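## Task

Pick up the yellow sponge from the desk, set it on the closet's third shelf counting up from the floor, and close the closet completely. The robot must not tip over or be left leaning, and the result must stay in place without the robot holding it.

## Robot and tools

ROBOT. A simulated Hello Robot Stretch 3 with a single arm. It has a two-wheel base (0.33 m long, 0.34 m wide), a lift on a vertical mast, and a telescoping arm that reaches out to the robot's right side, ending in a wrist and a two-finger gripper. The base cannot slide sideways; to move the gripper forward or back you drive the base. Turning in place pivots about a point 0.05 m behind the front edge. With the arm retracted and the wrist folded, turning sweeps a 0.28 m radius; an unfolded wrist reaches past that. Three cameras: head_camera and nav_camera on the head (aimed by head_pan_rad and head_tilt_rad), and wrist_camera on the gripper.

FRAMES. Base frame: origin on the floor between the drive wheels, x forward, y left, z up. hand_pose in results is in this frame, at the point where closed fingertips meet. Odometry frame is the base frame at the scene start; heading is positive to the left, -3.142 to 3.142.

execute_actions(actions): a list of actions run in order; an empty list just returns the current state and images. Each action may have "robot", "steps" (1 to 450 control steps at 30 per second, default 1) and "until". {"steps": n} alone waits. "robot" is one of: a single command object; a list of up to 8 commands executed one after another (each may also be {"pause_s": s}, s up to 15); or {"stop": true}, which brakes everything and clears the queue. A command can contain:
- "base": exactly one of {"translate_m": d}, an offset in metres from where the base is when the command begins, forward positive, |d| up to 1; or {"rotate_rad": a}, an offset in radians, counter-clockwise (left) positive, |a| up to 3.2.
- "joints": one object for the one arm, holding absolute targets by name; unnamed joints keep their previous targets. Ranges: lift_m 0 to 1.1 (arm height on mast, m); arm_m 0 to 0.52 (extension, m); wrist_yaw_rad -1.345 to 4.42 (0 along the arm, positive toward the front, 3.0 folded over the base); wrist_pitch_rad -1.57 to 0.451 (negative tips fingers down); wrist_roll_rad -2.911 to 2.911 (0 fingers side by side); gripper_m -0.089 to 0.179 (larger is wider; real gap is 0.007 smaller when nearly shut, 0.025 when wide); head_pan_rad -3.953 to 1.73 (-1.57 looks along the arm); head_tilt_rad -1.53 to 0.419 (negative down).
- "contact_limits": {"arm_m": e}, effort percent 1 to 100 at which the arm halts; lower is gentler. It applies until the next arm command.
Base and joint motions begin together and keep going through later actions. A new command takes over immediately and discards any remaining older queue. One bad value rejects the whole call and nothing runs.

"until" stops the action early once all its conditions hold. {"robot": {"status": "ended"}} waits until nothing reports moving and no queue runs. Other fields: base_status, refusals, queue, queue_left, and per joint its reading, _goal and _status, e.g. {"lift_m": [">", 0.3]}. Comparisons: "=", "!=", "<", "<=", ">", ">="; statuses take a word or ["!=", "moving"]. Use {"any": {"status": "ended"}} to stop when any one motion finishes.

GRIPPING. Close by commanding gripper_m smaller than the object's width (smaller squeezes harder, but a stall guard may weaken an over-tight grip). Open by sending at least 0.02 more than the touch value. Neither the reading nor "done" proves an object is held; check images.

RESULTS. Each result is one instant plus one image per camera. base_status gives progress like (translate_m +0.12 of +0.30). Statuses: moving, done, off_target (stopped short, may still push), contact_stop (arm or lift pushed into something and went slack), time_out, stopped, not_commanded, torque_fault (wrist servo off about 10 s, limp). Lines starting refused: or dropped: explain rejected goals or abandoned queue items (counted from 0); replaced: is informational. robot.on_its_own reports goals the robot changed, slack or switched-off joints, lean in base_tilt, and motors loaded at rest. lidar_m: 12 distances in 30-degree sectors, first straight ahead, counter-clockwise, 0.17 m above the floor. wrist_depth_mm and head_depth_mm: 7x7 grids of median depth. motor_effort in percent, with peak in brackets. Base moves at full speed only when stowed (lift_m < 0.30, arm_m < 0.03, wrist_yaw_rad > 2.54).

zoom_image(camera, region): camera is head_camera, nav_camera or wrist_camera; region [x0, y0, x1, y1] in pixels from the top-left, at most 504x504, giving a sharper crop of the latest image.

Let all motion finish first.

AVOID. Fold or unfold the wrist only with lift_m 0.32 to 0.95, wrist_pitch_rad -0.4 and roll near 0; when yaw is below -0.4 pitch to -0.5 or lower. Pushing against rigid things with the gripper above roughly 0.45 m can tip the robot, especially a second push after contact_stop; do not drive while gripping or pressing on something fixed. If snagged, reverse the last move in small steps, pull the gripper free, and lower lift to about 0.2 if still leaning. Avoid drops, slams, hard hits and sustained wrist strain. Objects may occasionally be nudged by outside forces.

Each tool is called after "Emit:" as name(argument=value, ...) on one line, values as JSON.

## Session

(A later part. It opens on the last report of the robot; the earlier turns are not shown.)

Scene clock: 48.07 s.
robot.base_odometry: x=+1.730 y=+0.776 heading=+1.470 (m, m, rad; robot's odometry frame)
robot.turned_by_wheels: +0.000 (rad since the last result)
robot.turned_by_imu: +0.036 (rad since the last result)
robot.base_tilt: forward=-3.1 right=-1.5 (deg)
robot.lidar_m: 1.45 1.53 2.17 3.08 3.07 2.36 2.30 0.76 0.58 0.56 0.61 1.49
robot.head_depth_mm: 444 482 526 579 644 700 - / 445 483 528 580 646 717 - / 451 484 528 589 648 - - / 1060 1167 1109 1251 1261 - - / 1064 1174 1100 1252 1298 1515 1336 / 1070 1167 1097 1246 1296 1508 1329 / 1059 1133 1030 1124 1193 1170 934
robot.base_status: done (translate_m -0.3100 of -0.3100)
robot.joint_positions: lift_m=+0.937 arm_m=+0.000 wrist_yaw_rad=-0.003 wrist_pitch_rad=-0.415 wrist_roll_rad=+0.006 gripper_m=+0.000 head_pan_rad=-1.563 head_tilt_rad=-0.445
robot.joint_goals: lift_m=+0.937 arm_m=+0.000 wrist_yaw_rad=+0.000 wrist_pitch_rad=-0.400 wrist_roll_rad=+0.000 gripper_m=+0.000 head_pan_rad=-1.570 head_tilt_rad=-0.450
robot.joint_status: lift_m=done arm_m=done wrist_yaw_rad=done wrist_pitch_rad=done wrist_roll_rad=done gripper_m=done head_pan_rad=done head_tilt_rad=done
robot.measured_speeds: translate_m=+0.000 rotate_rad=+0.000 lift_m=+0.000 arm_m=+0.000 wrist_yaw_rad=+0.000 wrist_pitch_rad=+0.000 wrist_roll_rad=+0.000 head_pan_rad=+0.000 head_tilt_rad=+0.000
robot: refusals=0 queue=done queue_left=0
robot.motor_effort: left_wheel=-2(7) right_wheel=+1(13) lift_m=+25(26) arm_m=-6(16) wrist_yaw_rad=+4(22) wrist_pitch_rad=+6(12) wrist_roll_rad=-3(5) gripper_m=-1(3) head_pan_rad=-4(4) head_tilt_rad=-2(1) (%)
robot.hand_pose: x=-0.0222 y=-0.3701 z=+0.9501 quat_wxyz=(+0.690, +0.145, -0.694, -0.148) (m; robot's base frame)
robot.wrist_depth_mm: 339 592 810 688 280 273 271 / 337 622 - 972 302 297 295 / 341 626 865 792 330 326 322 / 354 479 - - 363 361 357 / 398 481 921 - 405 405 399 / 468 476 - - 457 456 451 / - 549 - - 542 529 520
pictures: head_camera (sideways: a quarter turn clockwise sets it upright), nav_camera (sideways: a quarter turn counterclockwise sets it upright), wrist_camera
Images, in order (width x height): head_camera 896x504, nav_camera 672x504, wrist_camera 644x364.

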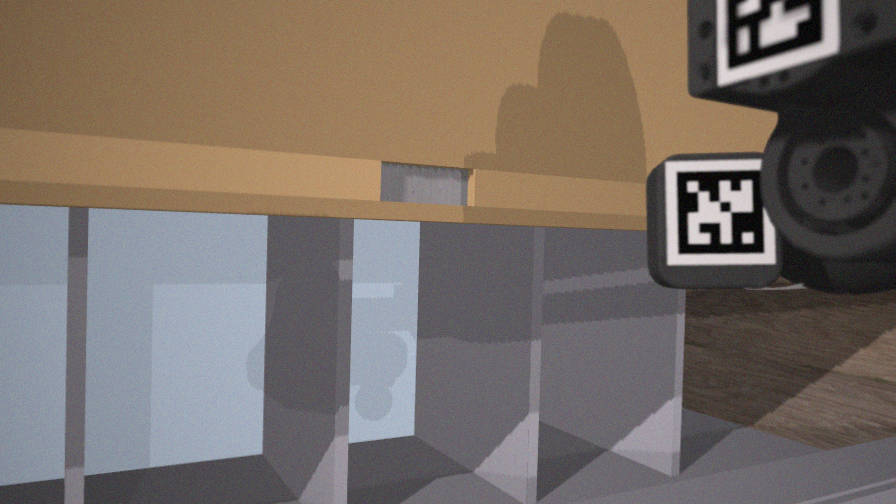

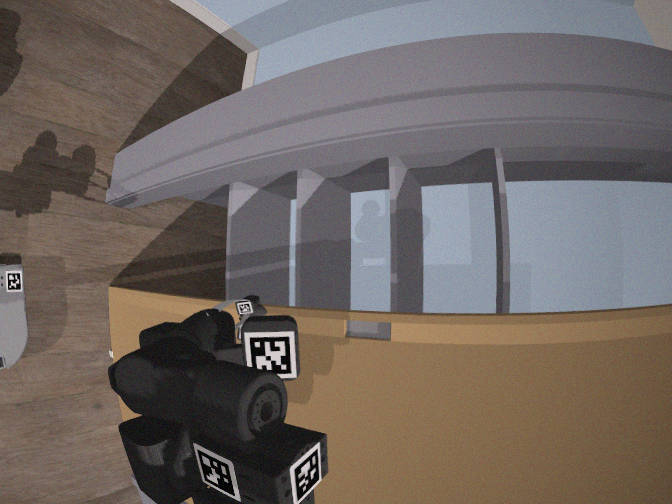

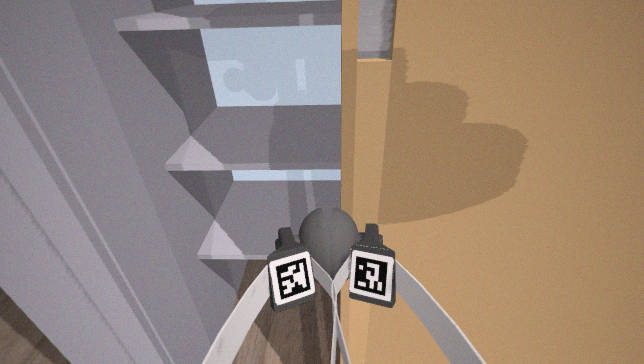

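Emit:
execute_actions(actions=[{"robot": {"base": {"rotate_rad": 1.766}, "joints": {"wrist_yaw_rad": 3.0, "lift_m": 0.4, "head_pan_rad": -0.1, "head_tilt_rad": -0.6}}, "steps": 200, "until": {"robot": {"wrist_yaw_rad": [">", 2.95]}}}, {"robot": {"joints": {"lift_m": 0.28}}, "steps": 300, "until": {"robot": {"lift_m": ["<", 0.295], "base_status": ["!=", "moving"]}}}, {"robot": {"base": {"translate_m": 1.0}}, "steps": 200, "until": {"robot": {"translate_m": [">", 0.8]}}}, {"robot": {"base": {"translate_m": 1.0}}, "steps": 300, "until": {"robot": {"status": "ended"}}}])

Scene clock: 69.83 s.
robot.base_odometry: x=-0.070 y=+0.606 heading=-3.047 (m, m, rad; robot's odometry frame)
robot.turned_by_wheels: +1.766 (rad since the last result)
robot.turned_by_imu: +1.789 (rad since the last result)
robot.base_tilt: forward=-3.1 right=-1.5 (deg)
robot.lidar_m: 1.28 1.86 1.82 1.81 2.12 2.31 2.32 2.22 1.92 1.91 2.00 1.72
robot.head_depth_mm: 1432 1584 1765 2001 1753 1450 1235 / 1446 1597 1796 2003 1742 1447 1235 / 1456 1626 1443 2037 1735 1440 1229 / 1482 1630 1294 1674 1678 1436 1233 / 1505 1647 1292 2058 1712 1433 1220 / 1514 1675 1279 2083 1720 1427 1223 / 1535 1667 1275 2077 1723 1429 1220
robot.base_status: done (translate_m +1.0000 of +1.0000)
robot.joint_positions: lift_m=+0.280 arm_m=+0.000 wrist_yaw_rad=+2.998 wrist_pitch_rad=-0.417 wrist_roll_rad=+0.005 gripper_m=+0.000 head_pan_rad=-0.107 head_tilt_rad=-0.593
robot.joint_goals: lift_m=+0.280 arm_m=+0.000 wrist_yaw_rad=+3.000 wrist_pitch_rad=-0.400 wrist_roll_rad=+0.000 gripper_m=+0.000 head_pan_rad=-0.100 head_tilt_rad=-0.600
robot.joint_status: lift_m=done arm_m=done wrist_yaw_rad=done wrist_pitch_rad=done wrist_roll_rad=done gripper_m=done head_pan_rad=done head_tilt_rad=done
robot.measured_speeds: translate_m=+0.000 rotate_rad=+0.000 lift_m=+0.000 arm_m=+0.000 wrist_yaw_rad=+0.000 wrist_pitch_rad=+0.000 wrist_roll_rad=+0.000 head_pan_rad=+0.000 head_tilt_rad=+0.000
robot: refusals=0 queue=done queue_left=0
robot.motor_effort: left_wheel=-4(11) right_wheel=+3(12) lift_m=+20(24) arm_m=-6(7) wrist_yaw_rad=+3(8) wrist_pitch_rad=+7(6) wrist_roll_rad=-2(3) gripper_m=+0(2) head_pan_rad=+3(48) head_tilt_rad=-2(12) (%)
robot.hand_pose: x=+0.0110 y=+0.0769 z=+0.2931 quat_wxyz=(+0.196, +0.702, +0.096, +0.678) (m; robot's base frame)
robot.wrist_depth_mm: - - - - - - - / - - - - - - - / - - - - 956 938 911 / 761 750 731 729 716 707 688 / 600 597 599 632 570 569 565 / 503 501 - - 485 476 470 / 439 - - - 418 409 407
pictures: head_camera (sideways: a quarter turn clockwise sets it upright), nav_camera (sideways: a quarter turn counterclockwise sets it upright), wrist_camera
Images, in order (width x height): head_camera 896x504, nav_camera 672x504, wrist_camera 644x364.

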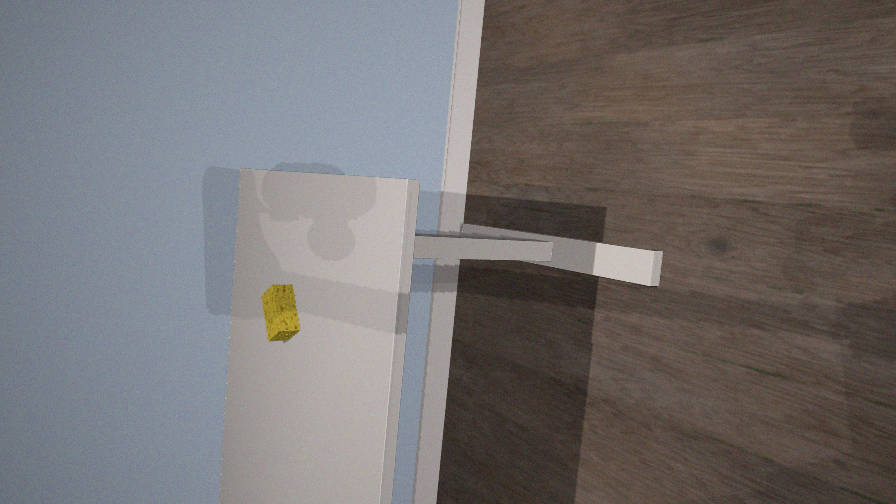

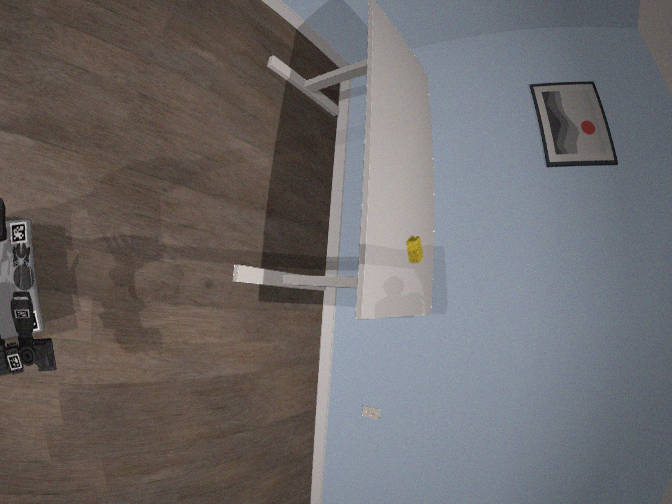

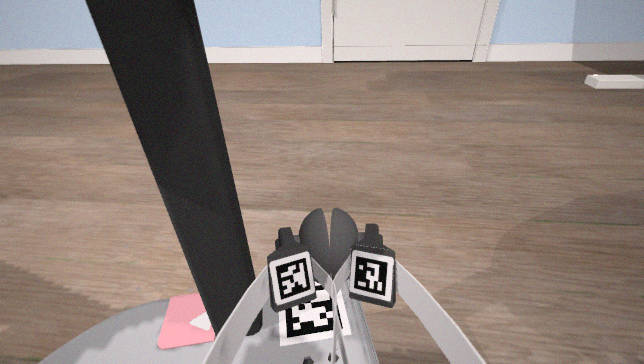

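Emit:
execute_actions(actions=[{"robot": [{"base": {"translate_m": 0.6}}, {"base": {"rotate_rad": 1.297}, "joints": {"head_pan_rad": -1.4, "head_tilt_rad": -0.65}}, {"joints": {"lift_m": 0.84}}], "steps": 300, "until": {"robot": {"lift_m": [">", 0.36]}}}, {"robot": {"joints": {"wrist_yaw_rad": 1.6, "gripper_m": 0.175}}, "steps": 200, "until": {"robot": {"lift_m": [">", 0.8]}}}, {"robot": {"joints": {"wrist_yaw_rad": 0.58}}, "steps": 300, "until": {"robot": {"status": "ended"}}}])

Scene clock: 85.13 s.
robot.base_odometry: x=-0.668 y=+0.549 heading=-1.751 (m, m, rad; robot's odometry frame)
robot.turned_by_wheels: +1.297 (rad since the last result)
robot.turned_by_imu: +1.312 (rad since the last result)
robot.base_tilt: forward=-3.2 right=-1.5 (deg)
robot.lidar_m: 1.66 1.73 2.38 2.87 2.96 2.16 2.07 1.63 1.19 0.70 1.18 1.38
robot.head_depth_mm: 936 1046 1181 1325 1479 659 - / 949 1063 1136 908 738 634 - / 963 1077 1157 908 734 640 - / 977 1092 1173 890 736 - - / 995 1113 1163 885 729 659 1172 / 1005 1127 1167 896 727 655 1195 / 1018 1150 1158 890 725 655 1191
robot.base_status: done (rotate_rad +1.2969 of +1.2970)
robot.joint_positions: lift_m=+0.840 arm_m=+0.000 wrist_yaw_rad=+0.583 wrist_pitch_rad=-0.417 wrist_roll_rad=+0.004 gripper_m=+0.175 head_pan_rad=-1.393 head_tilt_rad=-0.642
robot.joint_goals: lift_m=+0.840 arm_m=+0.000 wrist_yaw_rad=+0.580 wrist_pitch_rad=-0.400 wrist_roll_rad=+0.000 gripper_m=+0.175 head_pan_rad=-1.400 head_tilt_rad=-0.650
robot.joint_status: lift_m=done arm_m=done wrist_yaw_rad=done wrist_pitch_rad=done wrist_roll_rad=done gripper_m=done head_pan_rad=done head_tilt_rad=done
robot.measured_speeds: translate_m=+0.000 rotate_rad=+0.000 lift_m=+0.000 arm_m=+0.000 wrist_yaw_rad=+0.000 wrist_pitch_rad=+0.000 wrist_roll_rad=+0.000 head_pan_rad=+0.000 head_tilt_rad=+0.000
robot: refusals=0 queue=done queue_left=0
robot.motor_effort: left_wheel=-4(13) right_wheel=+3(11) lift_m=+27(27) arm_m=-6(6) wrist_yaw_rad=-5(5) wrist_pitch_rad=+7(7) wrist_roll_rad=-2(2) gripper_m=+1(86) head_pan_rad=-4(48) head_tilt_rad=-2(7) (%)
robot.hand_pose: x=+0.1022 y=-0.3328 z=+0.8527 quat_wxyz=(+0.704, +0.339, -0.622, +0.058) (m; robot's base frame)
robot.wrist_depth_mm: - - - 935 811 706 628 / - 947 927 895 832 742 674 / 639 633 610 595 537 564 558 / - 463 456 447 440 432 426 / - 405 365 358 356 351 347 / - - - 298 295 292 299 / - 977 - 287 253 251 243
pictures: head_camera (sideways: a quarter turn clockwise sets it upright), nav_camera (sideways: a quarter turn counterclockwise sets it upright), wrist_camera
Images, in order (width x height): head_camera 896x504, nav_camera 672x504, wrist_camera 644x364.

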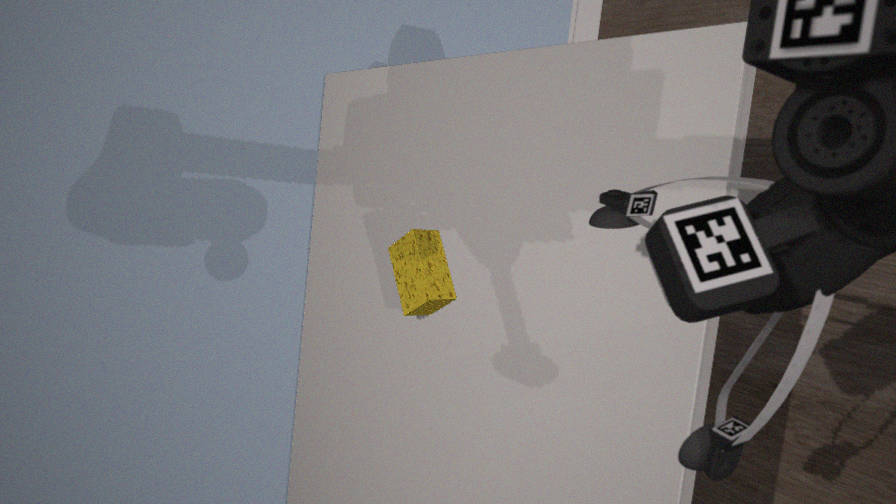

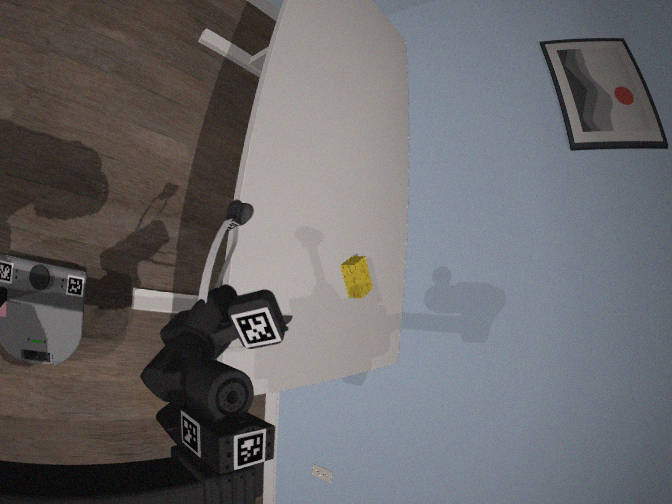

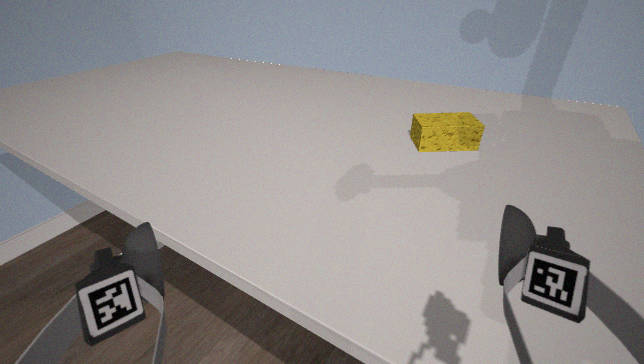

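Emit:
zoom_image(camera="wrist_camera", region=[380, 90, 520, 180])

Emit:
zoom_image(camera="head_camera", region=[360, 210, 490, 340])

Region (380, 90, 520, 180) of wrist_camera's 644x364 image, scaled by 3.600; it fills the top 324 rows of this view, and the rest is white.

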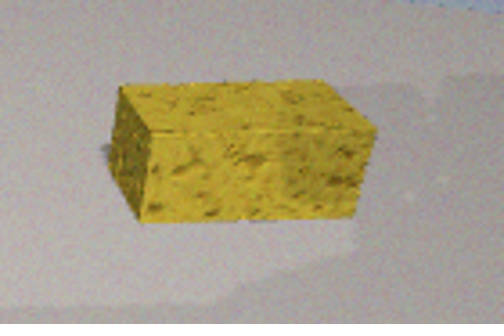

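Region (360, 210, 490, 340) of head_camera's 896x504 image, scaled by 3.877, with more detail than that image has.

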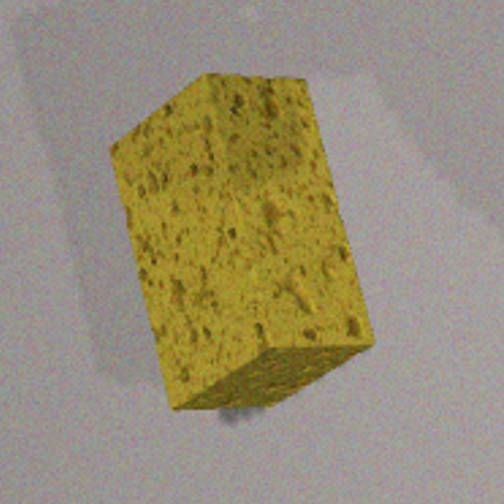

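Emit:
execute_actions(actions=[{"robot": {"base": {"translate_m": 0.03}, "joints": {"arm_m": 0.38, "lift_m": 0.79}, "contact_limits": {"arm_m": 15}}, "steps": 300, "until": {"robot": {"status": "ended"}}}])

Scene clock: 95.80 s.
robot.base_odometry: x=-0.673 y=+0.520 heading=-1.751 (m, m, rad; robot's odometry frame)
robot.turned_by_wheels: +0.000 (rad since the last result)
robot.turned_by_imu: +0.000 (rad since the last result)
robot.base_tilt: forward=-3.1 right=-1.5 (deg)
robot.lidar_m: 1.62 1.70 2.33 2.87 2.98 2.18 2.10 1.63 1.19 0.70 1.18 1.36
robot.head_depth_mm: 937 1047 1162 - 721 629 1213 / 949 1060 1159 - 738 633 1207 / 964 1075 1176 837 732 634 1181 / 974 1099 1172 876 731 644 1195 / 989 1112 1170 897 730 659 1199 / 1003 1130 1163 893 727 656 1198 / 1021 1148 1154 890 724 1297 1191
robot.base_status: done (translate_m +0.0300 of +0.0300)
robot.joint_positions: lift_m=+0.790 arm_m=+0.380 wrist_yaw_rad=+0.582 wrist_pitch_rad=-0.417 wrist_roll_rad=+0.004 gripper_m=+0.175 head_pan_rad=-1.393 head_tilt_rad=-0.642
robot.joint_goals: lift_m=+0.790 arm_m=+0.380 wrist_yaw_rad=+0.580 wrist_pitch_rad=-0.400 wrist_roll_rad=+0.000 gripper_m=+0.175 head_pan_rad=-1.400 head_tilt_rad=-0.650
robot.joint_status: lift_m=done arm_m=done wrist_yaw_rad=done wrist_pitch_rad=done wrist_roll_rad=done gripper_m=done head_pan_rad=done head_tilt_rad=done
robot.measured_speeds: translate_m=+0.000 rotate_rad=+0.000 lift_m=+0.000 arm_m=+0.000 wrist_yaw_rad=+0.000 wrist_pitch_rad=+0.000 wrist_roll_rad=+0.000 head_pan_rad=+0.000 head_tilt_rad=+0.000
robot: refusals=0 queue=done queue_left=0
robot.motor_effort: left_wheel=-4(7) right_wheel=+3(6) lift_m=+21(25) arm_m=+6(7) wrist_yaw_rad=-2(5) wrist_pitch_rad=+7(7) wrist_roll_rad=-2(2) gripper_m=+1(1) head_pan_rad=-4(4) head_tilt_rad=-2(2) (%)
robot.contact_limits: arm_m 15 (drawing in: default 33, maximum 54; extending or still: default 44, maximum 73)
robot.hand_pose: x=+0.1018 y=-0.7122 z=+0.8030 quat_wxyz=(+0.704, +0.339, -0.622, +0.057) (m; robot's base frame)
robot.wrist_depth_mm: - 837 672 559 478 422 373 / 786 770 681 602 518 447 397 / 507 496 487 476 467 453 415 / 377 369 365 357 353 346 341 / 298 305 291 222 228 279 276 / 247 242 241 201 199 233 238 / - 203 205 204 202 201 194
pictures: head_camera (sideways: a quarter turn clockwise sets it upright), nav_camera (sideways: a quarter turn counterclockwise sets it upright), wrist_camera
Images, in order (width x height): head_camera 896x504, nav_camera 672x504, wrist_camera 644x364.

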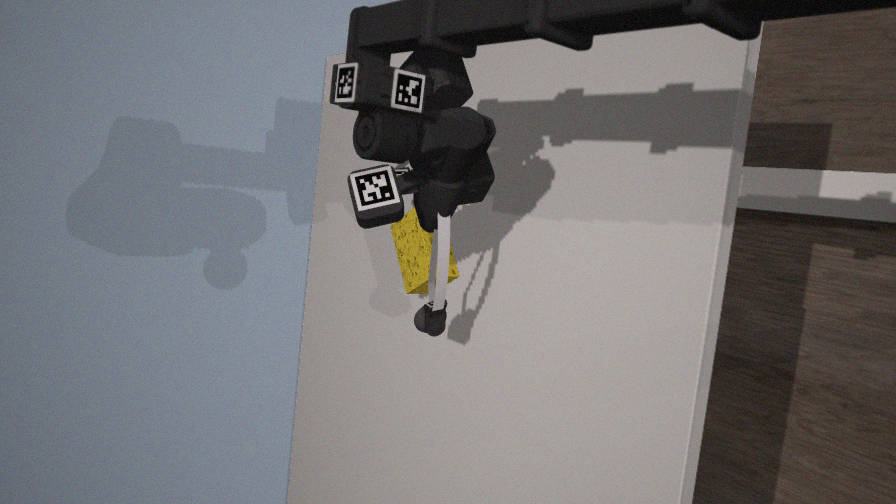

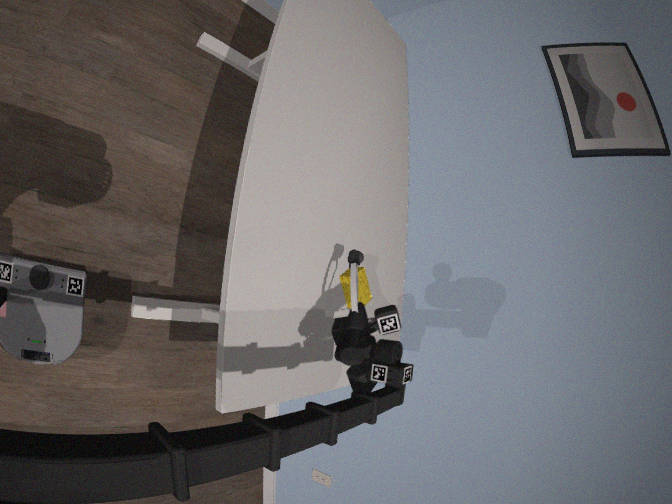

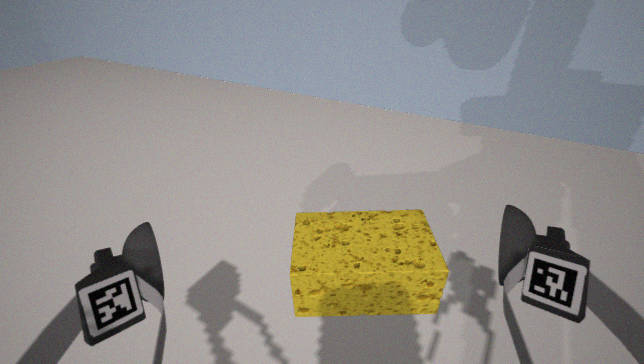

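Emit:
execute_actions(actions=[{"robot": [{"joints": {"arm_m": 0.432}, "contact_limits": {"arm_m": 15}}, {"joints": {"lift_m": 0.736, "gripper_m": 0.155}}], "steps": 300, "until": {"robot": {"status": "ended"}}}])

Scene clock: 100.33 s.
robot.base_odometry: x=-0.673 y=+0.520 heading=-1.751 (m, m, rad; robot's odometry frame)
robot.turned_by_wheels: +0.000 (rad since the last result)
robot.turned_by_imu: +0.000 (rad since the last result)
robot.base_tilt: forward=-3.0 right=-1.4 (deg)
robot.lidar_m: 1.63 1.70 2.34 2.88 2.98 2.18 2.10 1.63 1.18 0.70 1.18 1.35
robot.head_depth_mm: 937 1042 1165 1293 - 620 1213 / 953 1061 1150 828 737 633 1206 / 963 1081 1161 - 736 633 1182 / 979 1089 1171 871 731 644 1202 / 990 1114 1157 894 731 660 1200 / 1004 1129 1162 892 728 657 1196 / 1018 1148 1155 889 723 1293 1191
robot.base_status: done (translate_m +0.0300 of +0.0300)
robot.joint_positions: lift_m=+0.736 arm_m=+0.432 wrist_yaw_rad=+0.582 wrist_pitch_rad=-0.417 wrist_roll_rad=+0.004 gripper_m=+0.155 head_pan_rad=-1.393 head_tilt_rad=-0.642
robot.joint_goals: lift_m=+0.736 arm_m=+0.432 wrist_yaw_rad=+0.580 wrist_pitch_rad=-0.400 wrist_roll_rad=+0.000 gripper_m=+0.155 head_pan_rad=-1.400 head_tilt_rad=-0.650
robot.joint_status: lift_m=done arm_m=done wrist_yaw_rad=done wrist_pitch_rad=done wrist_roll_rad=done gripper_m=done head_pan_rad=done head_tilt_rad=done
robot.measured_speeds: translate_m=+0.000 rotate_rad=+0.000 lift_m=+0.000 arm_m=+0.000 wrist_yaw_rad=+0.000 wrist_pitch_rad=+0.000 wrist_roll_rad=+0.000 head_pan_rad=+0.000 head_tilt_rad=+0.000
robot: refusals=0 queue=done queue_left=0
robot.motor_effort: left_wheel=-4(4) right_wheel=+3(3) lift_m=+20(19) arm_m=+6(6) wrist_yaw_rad=-3(2) wrist_pitch_rad=+7(7) wrist_roll_rad=-2(2) gripper_m=+1(77) head_pan_rad=-4(4) head_tilt_rad=-2(2) (%)
robot.contact_limits: arm_m 15 (drawing in: default 33, maximum 54; extending or still: default 44, maximum 73)
robot.hand_pose: x=+0.1018 y=-0.7642 z=+0.7490 quat_wxyz=(+0.704, +0.339, -0.622, +0.057) (m; robot's base frame)
robot.wrist_depth_mm: 960 758 604 504 431 380 338 / 580 568 544 512 452 407 362 / 372 365 358 349 342 336 328 / 275 269 266 261 256 254 250 / 217 222 152 145 150 211 201 / 180 - 136 132 136 166 169 / 158 148 147 145 145 147 146
pictures: head_camera (sideways: a quarter turn clockwise sets it upright), nav_camera (sideways: a quarter turn counterclockwise sets it upright), wrist_camera
Images, in order (width x height): head_camera 896x504, nav_camera 672x504, wrist_camera 644x364.

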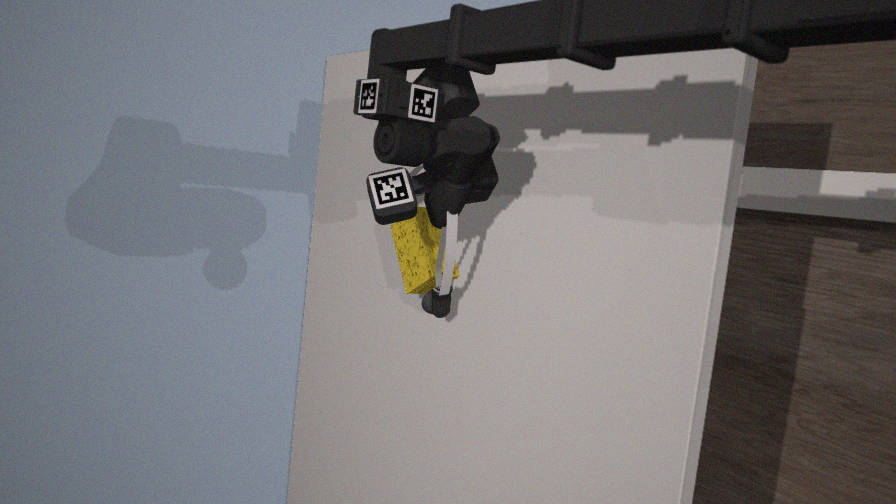

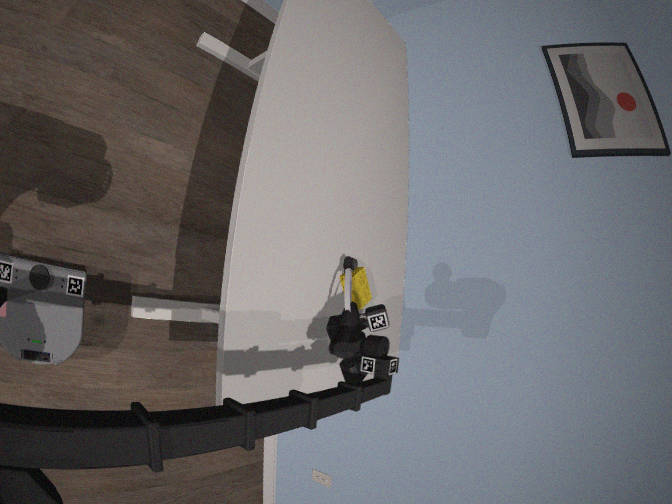

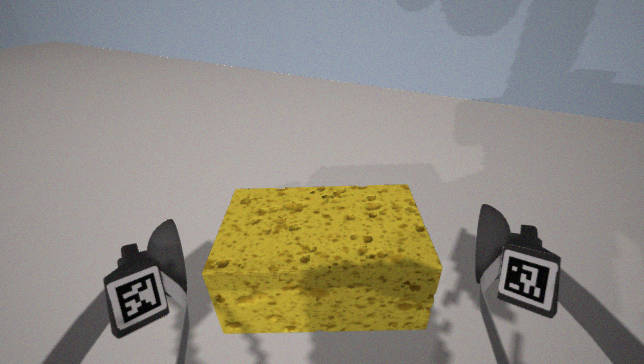

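Emit:
execute_actions(actions=[])

Scene clock: 104.43 s.
robot.base_odometry: x=-0.673 y=+0.520 heading=-1.751 (m, m, rad; robot's odometry frame)
robot.turned_by_wheels: +0.000 (rad since the last result)
robot.turned_by_imu: +0.000 (rad since the last result)
robot.base_tilt: forward=-3.0 right=-1.5 (deg)
robot.lidar_m: 1.63 1.69 2.34 2.87 2.99 2.18 2.10 1.63 1.18 0.70 1.18 1.35
robot.head_depth_mm: 937 1045 1166 1293 - 619 1215 / 953 1063 1148 827 738 636 1206 / 966 1078 1156 - 734 633 1183 / 979 1097 1176 874 731 645 1201 / 989 1111 1161 896 729 658 1200 / 1004 1129 1160 893 728 656 1195 / 1021 1149 1153 890 724 1292 1187
robot.base_status: done (translate_m +0.0300 of +0.0300)
robot.joint_positions: lift_m=+0.736 arm_m=+0.432 wrist_yaw_rad=+0.582 wrist_pitch_rad=-0.417 wrist_roll_rad=+0.004 gripper_m=+0.155 head_pan_rad=-1.393 head_tilt_rad=-0.642
robot.joint_goals: lift_m=+0.736 arm_m=+0.432 wrist_yaw_rad=+0.580 wrist_pitch_rad=-0.400 wrist_roll_rad=+0.000 gripper_m=+0.155 head_pan_rad=-1.400 head_tilt_rad=-0.650
robot.joint_status: lift_m=done arm_m=done wrist_yaw_rad=done wrist_pitch_rad=done wrist_roll_rad=done gripper_m=done head_pan_rad=done head_tilt_rad=done
robot.measured_speeds: translate_m=+0.000 rotate_rad=+0.000 lift_m=+0.000 arm_m=+0.000 wrist_yaw_rad=+0.000 wrist_pitch_rad=+0.000 wrist_roll_rad=+0.000 head_pan_rad=+0.000 head_tilt_rad=+0.000
robot: refusals=0 queue=done queue_left=0
robot.motor_effort: left_wheel=-4(3) right_wheel=+3(2) lift_m=+20(20) arm_m=+6(6) wrist_yaw_rad=-2(2) wrist_pitch_rad=+7(7) wrist_roll_rad=-2(2) gripper_m=+1(0) head_pan_rad=-3(4) head_tilt_rad=-2(2) (%)
robot.contact_limits: arm_m 15 (drawing in: default 33, maximum 54; extending or still: default 44, maximum 73)
robot.hand_pose: x=+0.1018 y=-0.7642 z=+0.7490 quat_wxyz=(+0.704, +0.339, -0.622, +0.057) (m; robot's base frame)
robot.wrist_depth_mm: 948 750 600 507 434 381 338 / 577 560 542 509 456 405 361 / 374 366 356 349 340 334 327 / 275 271 266 262 257 253 250 / 217 223 153 145 149 211 201 / 180 - 136 132 136 165 169 / 157 148 147 145 145 146 146
pictures: head_camera (sideways: a quarter turn clockwise sets it upright), nav_camera (sideways: a quarter turn counterclockwise sets it upright), wrist_camera
Images, in order (width x height): head_camera 896x504, nav_camera 672x504, wrist_camera 644x364.

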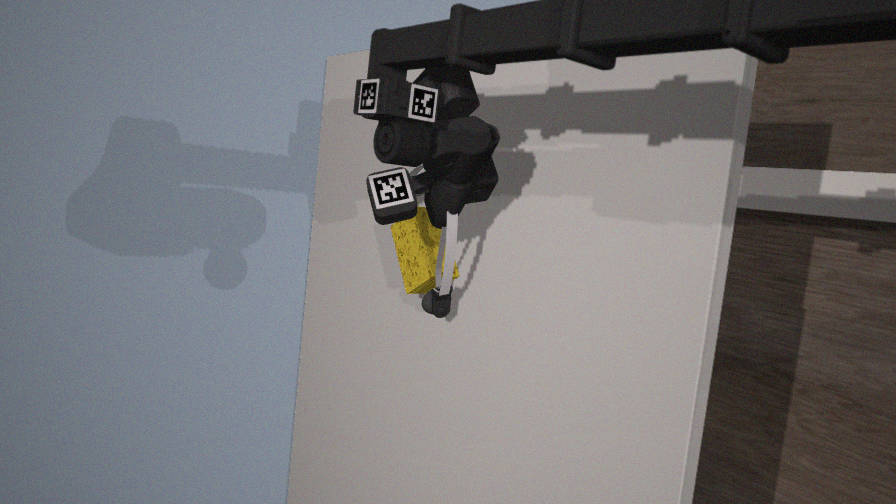

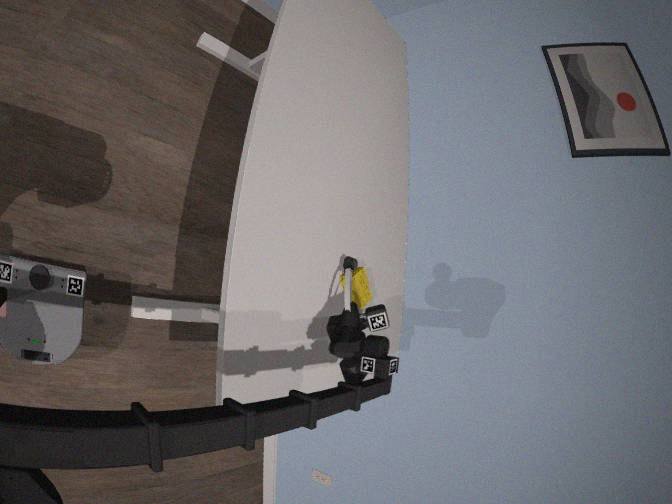

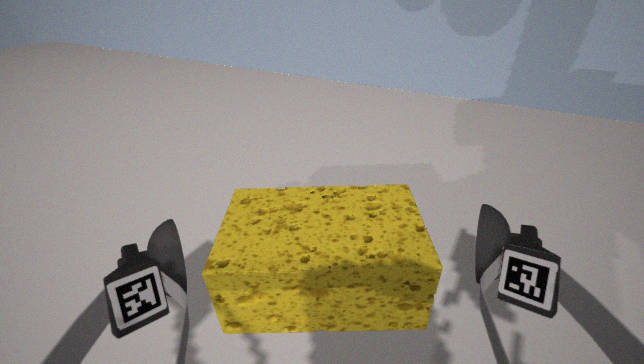

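Emit:
execute_actions(actions=[{"robot": [{"joints": {"lift_m": 0.733}}, {"joints": {"gripper_m": 0.08}}], "steps": 150, "until": {"robot": {"status": "ended"}}}])

Scene clock: 106.60 s.
robot.base_odometry: x=-0.673 y=+0.520 heading=-1.751 (m, m, rad; robot's odometry frame)
robot.turned_by_wheels: +0.000 (rad since the last result)
robot.turned_by_imu: +0.000 (rad since the last result)
robot.base_tilt: forward=-2.9 right=-1.5 (deg)
robot.lidar_m: 1.63 1.70 2.33 2.88 3.00 2.18 2.10 1.63 1.19 0.70 1.18 1.36
robot.head_depth_mm: 936 1048 1168 1316 - - 1199 / 953 1063 1139 825 738 634 1207 / 965 1075 1164 - 734 633 1184 / 976 1094 1171 874 732 646 1204 / 990 1111 1165 897 728 658 1198 / 1001 1127 1156 896 725 658 1196 / 1021 1150 1150 889 724 1289 1191
robot.base_status: done (translate_m +0.0300 of +0.0300)
robot.joint_positions: lift_m=+0.733 arm_m=+0.432 wrist_yaw_rad=+0.582 wrist_pitch_rad=-0.417 wrist_roll_rad=+0.004 gripper_m=+0.080 head_pan_rad=-1.393 head_tilt_rad=-0.642
robot.joint_goals: lift_m=+0.733 arm_m=+0.432 wrist_yaw_rad=+0.580 wrist_pitch_rad=-0.400 wrist_roll_rad=+0.000 gripper_m=+0.080 head_pan_rad=-1.400 head_tilt_rad=-0.650
robot.joint_status: lift_m=done arm_m=done wrist_yaw_rad=done wrist_pitch_rad=done wrist_roll_rad=done gripper_m=done head_pan_rad=done head_tilt_rad=done
robot.measured_speeds: translate_m=+0.000 rotate_rad=+0.000 lift_m=+0.000 arm_m=+0.000 wrist_yaw_rad=+0.000 wrist_pitch_rad=+0.000 wrist_roll_rad=+0.000 head_pan_rad=+0.000 head_tilt_rad=+0.000
robot: refusals=0 queue=done queue_left=0
robot.motor_effort: left_wheel=-3(4) right_wheel=+3(3) lift_m=+20(21) arm_m=+6(6) wrist_yaw_rad=-2(2) wrist_pitch_rad=+7(7) wrist_roll_rad=-2(2) gripper_m=-11(86) head_pan_rad=-4(4) head_tilt_rad=-2(2) (%)
robot.contact_limits: arm_m 15 (drawing in: default 33, maximum 54; extending or still: default 44, maximum 73)
robot.hand_pose: x=+0.1018 y=-0.7642 z=+0.7460 quat_wxyz=(+0.704, +0.339, -0.622, +0.057) (m; robot's base frame)
robot.wrist_depth_mm: 955 755 607 505 435 382 337 / 573 551 530 512 458 406 356 / 364 358 350 343 335 327 321 / 270 265 261 176 239 247 244 / 213 211 145 140 139 206 197 / 176 175 132 133 134 172 165 / 150 148 145 145 145 143 142
pictures: head_camera (sideways: a quarter turn clockwise sets it upright), nav_camera (sideways: a quarter turn counterclockwise sets it upright), wrist_camera
Images, in order (width x height): head_camera 896x504, nav_camera 672x504, wrist_camera 644x364.

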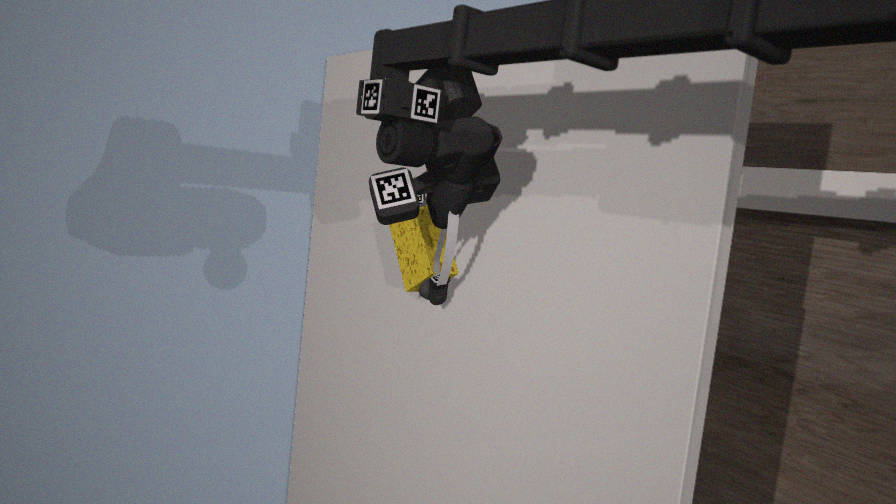

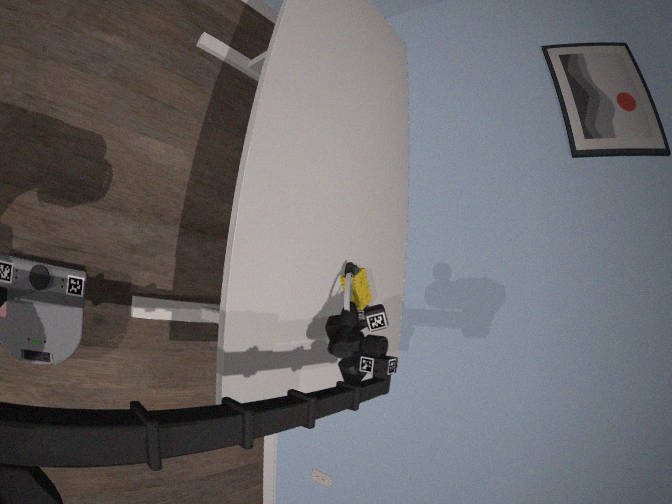

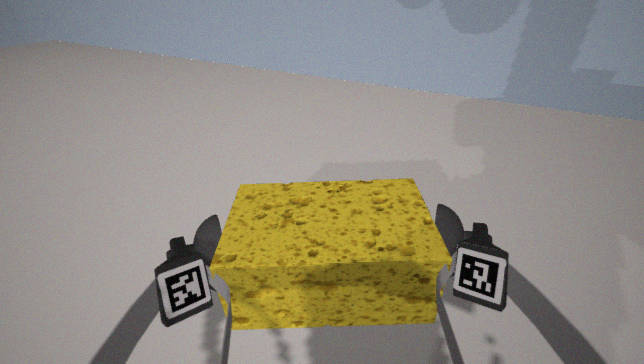

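Emit:
execute_actions(actions=[{"robot": [{"joints": {"gripper_m": 0.055}}, {"joints": {"lift_m": 0.785}}], "steps": 150, "until": {"robot": {"status": "ended"}}}])

Scene clock: 115.00 s.
robot.base_odometry: x=-0.673 y=+0.520 heading=-1.751 (m, m, rad; robot's odometry frame)
robot.turned_by_wheels: +0.000 (rad since the last result)
robot.turned_by_imu: +0.000 (rad since the last result)
robot.base_tilt: forward=-3.2 right=-1.4 (deg)
robot.lidar_m: 1.63 1.69 2.33 2.88 2.99 2.17 2.09 1.63 1.18 0.70 1.18 1.35
robot.head_depth_mm: 936 1044 1149 - 719 634 1209 / 950 1061 1163 851 738 634 1206 / 964 1076 1175 847 733 634 1184 / 978 1096 1169 870 733 646 1200 / 990 1109 1171 896 728 657 1194 / 1003 1123 1159 892 726 657 1199 / 1018 1146 1158 891 726 1297 1195
robot.base_status: done (translate_m +0.0300 of +0.0300)
robot.joint_positions: lift_m=+0.785 arm_m=+0.432 wrist_yaw_rad=+0.582 wrist_pitch_rad=-0.417 wrist_roll_rad=+0.004 gripper_m=+0.056 head_pan_rad=-1.393 head_tilt_rad=-0.642
robot.joint_goals: lift_m=+0.785 arm_m=+0.432 wrist_yaw_rad=+0.580 wrist_pitch_rad=-0.400 wrist_roll_rad=+0.000 gripper_m=+0.055 head_pan_rad=-1.400 head_tilt_rad=-0.650
robot.joint_status: lift_m=done arm_m=done wrist_yaw_rad=done wrist_pitch_rad=done wrist_roll_rad=done gripper_m=done head_pan_rad=done head_tilt_rad=done
robot.measured_speeds: translate_m=+0.000 rotate_rad=+0.000 lift_m=+0.000 arm_m=+0.000 wrist_yaw_rad=+0.000 wrist_pitch_rad=+0.000 wrist_roll_rad=+0.000 head_pan_rad=+0.000 head_tilt_rad=+0.000
robot: refusals=0 queue=done queue_left=0
robot.motor_effort: left_wheel=-5(4) right_wheel=+3(3) lift_m=+26(27) arm_m=+6(6) wrist_yaw_rad=-2(2) wrist_pitch_rad=+7(7) wrist_roll_rad=-2(2) gripper_m=-18(89) head_pan_rad=-4(4) head_tilt_rad=-2(3) (%)
robot.contact_limits: arm_m 15 (drawing in: default 33, maximum 54; extending or still: default 44, maximum 73)
robot.hand_pose: x=+0.1018 y=-0.7642 z=+0.7976 quat_wxyz=(+0.704, +0.339, -0.622, +0.057) (m; robot's base frame)
robot.wrist_depth_mm: - 759 603 507 430 380 339 / 774 742 648 551 468 405 356 / 491 483 471 467 453 421 379 / 365 359 352 176 325 336 330 / 290 286 145 140 138 276 268 / 238 238 132 133 134 226 224 / 203 202 194 192 192 195 194
pictures: head_camera (sideways: a quarter turn clockwise sets it upright), nav_camera (sideways: a quarter turn counterclockwise sets it upright), wrist_camera
Images, in order (width x height): head_camera 896x504, nav_camera 672x504, wrist_camera 644x364.

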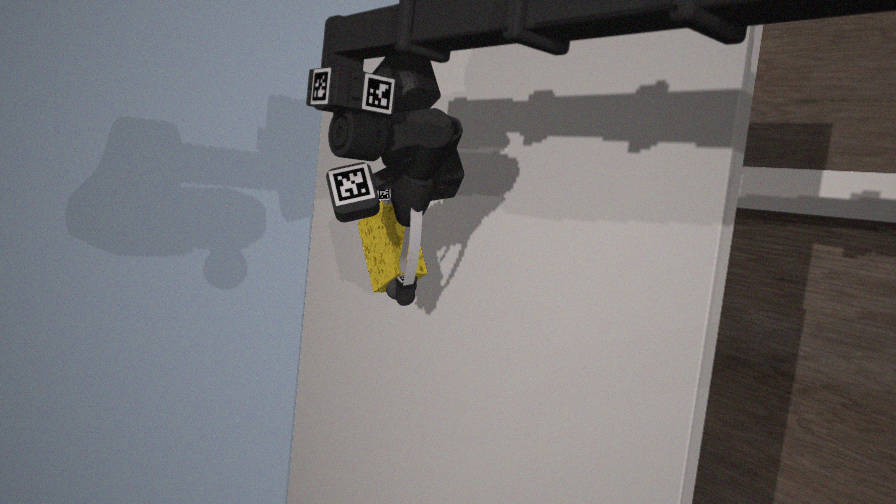

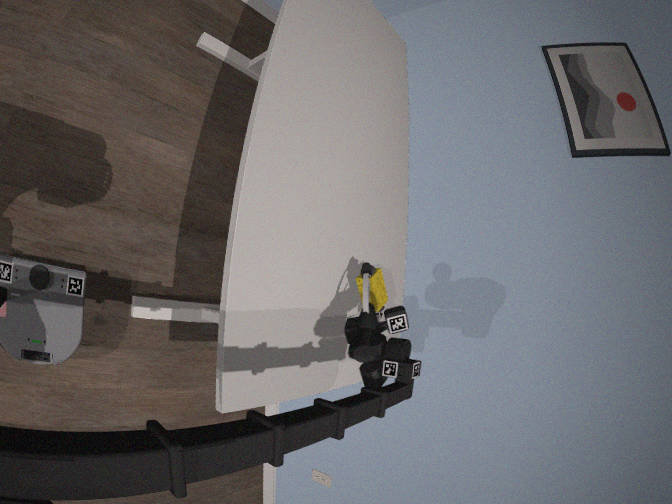

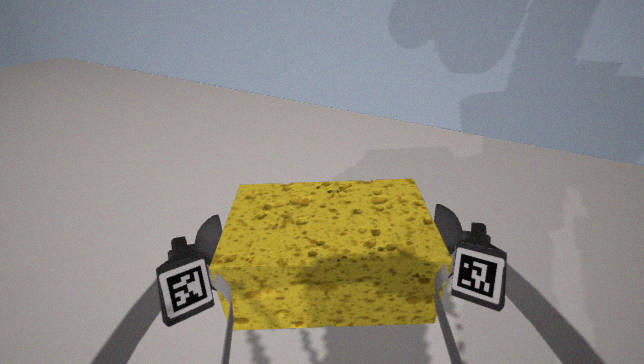

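Emit:
execute_actions(actions=[{"robot": {"joints": {"arm_m": 0.0, "wrist_yaw_rad": 2.6, "head_pan_rad": 0.0, "head_tilt_rad": -0.5}}, "steps": 200, "until": {"robot": {"arm_m": ["<", 0.25]}}}, {"robot": {"base": {"rotate_rad": 1.86}}, "steps": 200, "until": {"robot": {"arm_m": ["<", 0.06], "wrist_yaw_rad": [">", 2.0]}}}, {"robot": {"joints": {"lift_m": 0.28}}, "steps": 200, "until": {"robot": {"base_status": ["!=", "moving"]}}}])

Scene clock: 126.80 s.
robot.base_odometry: x=-0.673 y=+0.520 heading=+0.109 (m, m, rad; robot's odometry frame)
robot.turned_by_wheels: +1.860 (rad since the last result)
robot.turned_by_imu: +1.885 (rad since the last result)
robot.base_tilt: forward=-3.1 right=-1.5 (deg)
robot.lidar_m: 2.90 2.39 2.09 2.10 1.29 0.70 1.14 1.35 1.62 1.64 1.96 2.87
robot.head_depth_mm: 2411 2623 2854 2507 1912 1537 1297 / 2475 2690 2965 2479 1926 1546 1289 / 2521 2732 3034 2498 1892 1539 1293 / 3170 3414 3383 2511 1899 1535 1280 / 2641 2900 3237 2473 1891 1526 1284 / 3427 3763 3559 2449 1888 1531 1281 / 3374 3569 3494 2427 1869 1524 1276
robot.base_status: done (rotate_rad +1.8599 of +1.8600)
robot.joint_positions: lift_m=+0.536 arm_m=+0.000 wrist_yaw_rad=+2.597 wrist_pitch_rad=-0.418 wrist_roll_rad=+0.004 gripper_m=+0.056 head_pan_rad=-0.007 head_tilt_rad=-0.507
robot.joint_goals: lift_m=+0.280 arm_m=+0.000 wrist_yaw_rad=+2.600 wrist_pitch_rad=-0.400 wrist_roll_rad=+0.000 gripper_m=+0.055 head_pan_rad=+0.000 head_tilt_rad=-0.500
robot.joint_status: lift_m=moving arm_m=moving wrist_yaw_rad=moving wrist_pitch_rad=done wrist_roll_rad=done gripper_m=done head_pan_rad=done head_tilt_rad=done
robot.measured_speeds: translate_m=+0.000 rotate_rad=+0.000 lift_m=-0.110 arm_m=+0.000 wrist_yaw_rad=+0.000 wrist_pitch_rad=+0.000 wrist_roll_rad=+0.000 head_pan_rad=+0.000 head_tilt_rad=+0.000
robot: refusals=0 queue=running queue_left=0
robot.motor_effort: left_wheel=-3(10) right_wheel=+3(7) lift_m=+20(26) arm_m=-7(6) wrist_yaw_rad=+2(7) wrist_pitch_rad=+7(7) wrist_roll_rad=-2(2) gripper_m=-19(18) head_pan_rad=+3(48) head_tilt_rad=+3(13) (%)
robot.hand_pose: x=+0.0950 y=+0.0466 z=+0.5483 quat_wxyz=(+0.328, +0.707, -0.045, +0.626) (m; robot's base frame)
robot.wrist_depth_mm: - - - - - - - / - - - - - - - / - - - - - - - / - - - 176 - - - / - 943 145 140 138 920 919 / 827 798 132 133 134 759 768 / - 675 653 648 648 664 650
pictures: head_camera (sideways: a quarter turn clockwise sets it upright), nav_camera (sideways: a quarter turn counterclockwise sets it upright), wrist_camera
Images, in order (width x height): head_camera 896x504, nav_camera 672x504, wrist_camera 644x364.

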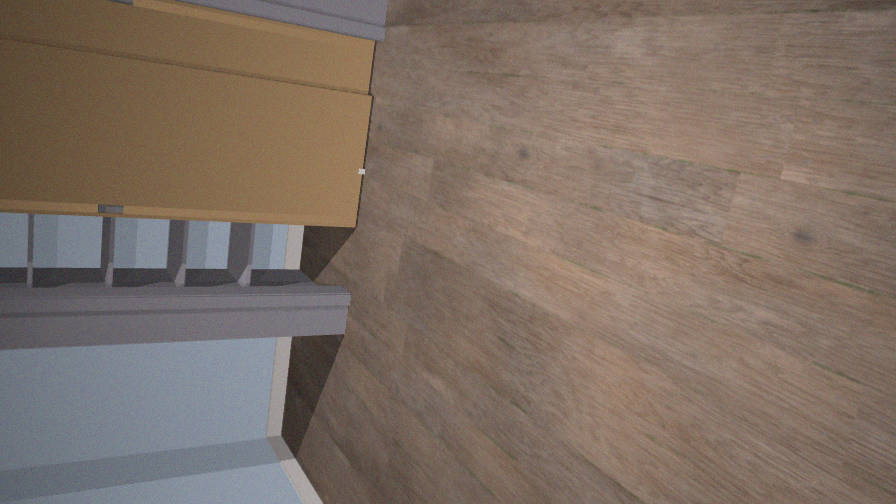

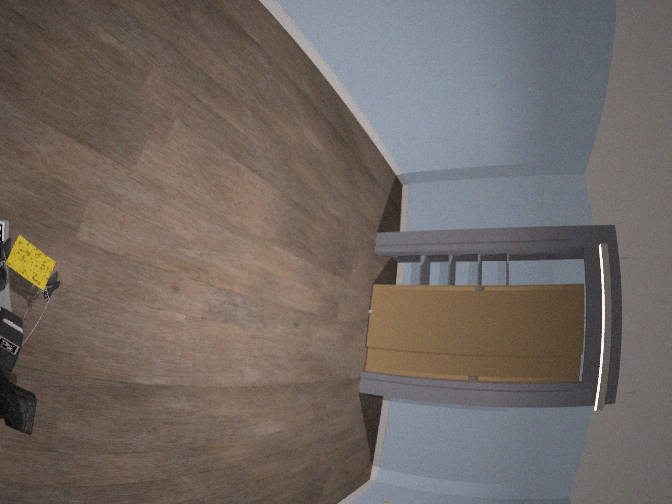

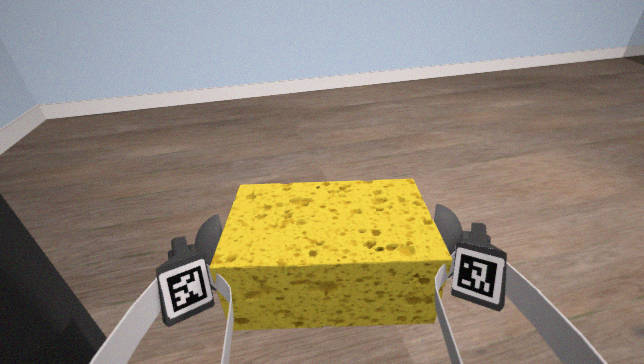

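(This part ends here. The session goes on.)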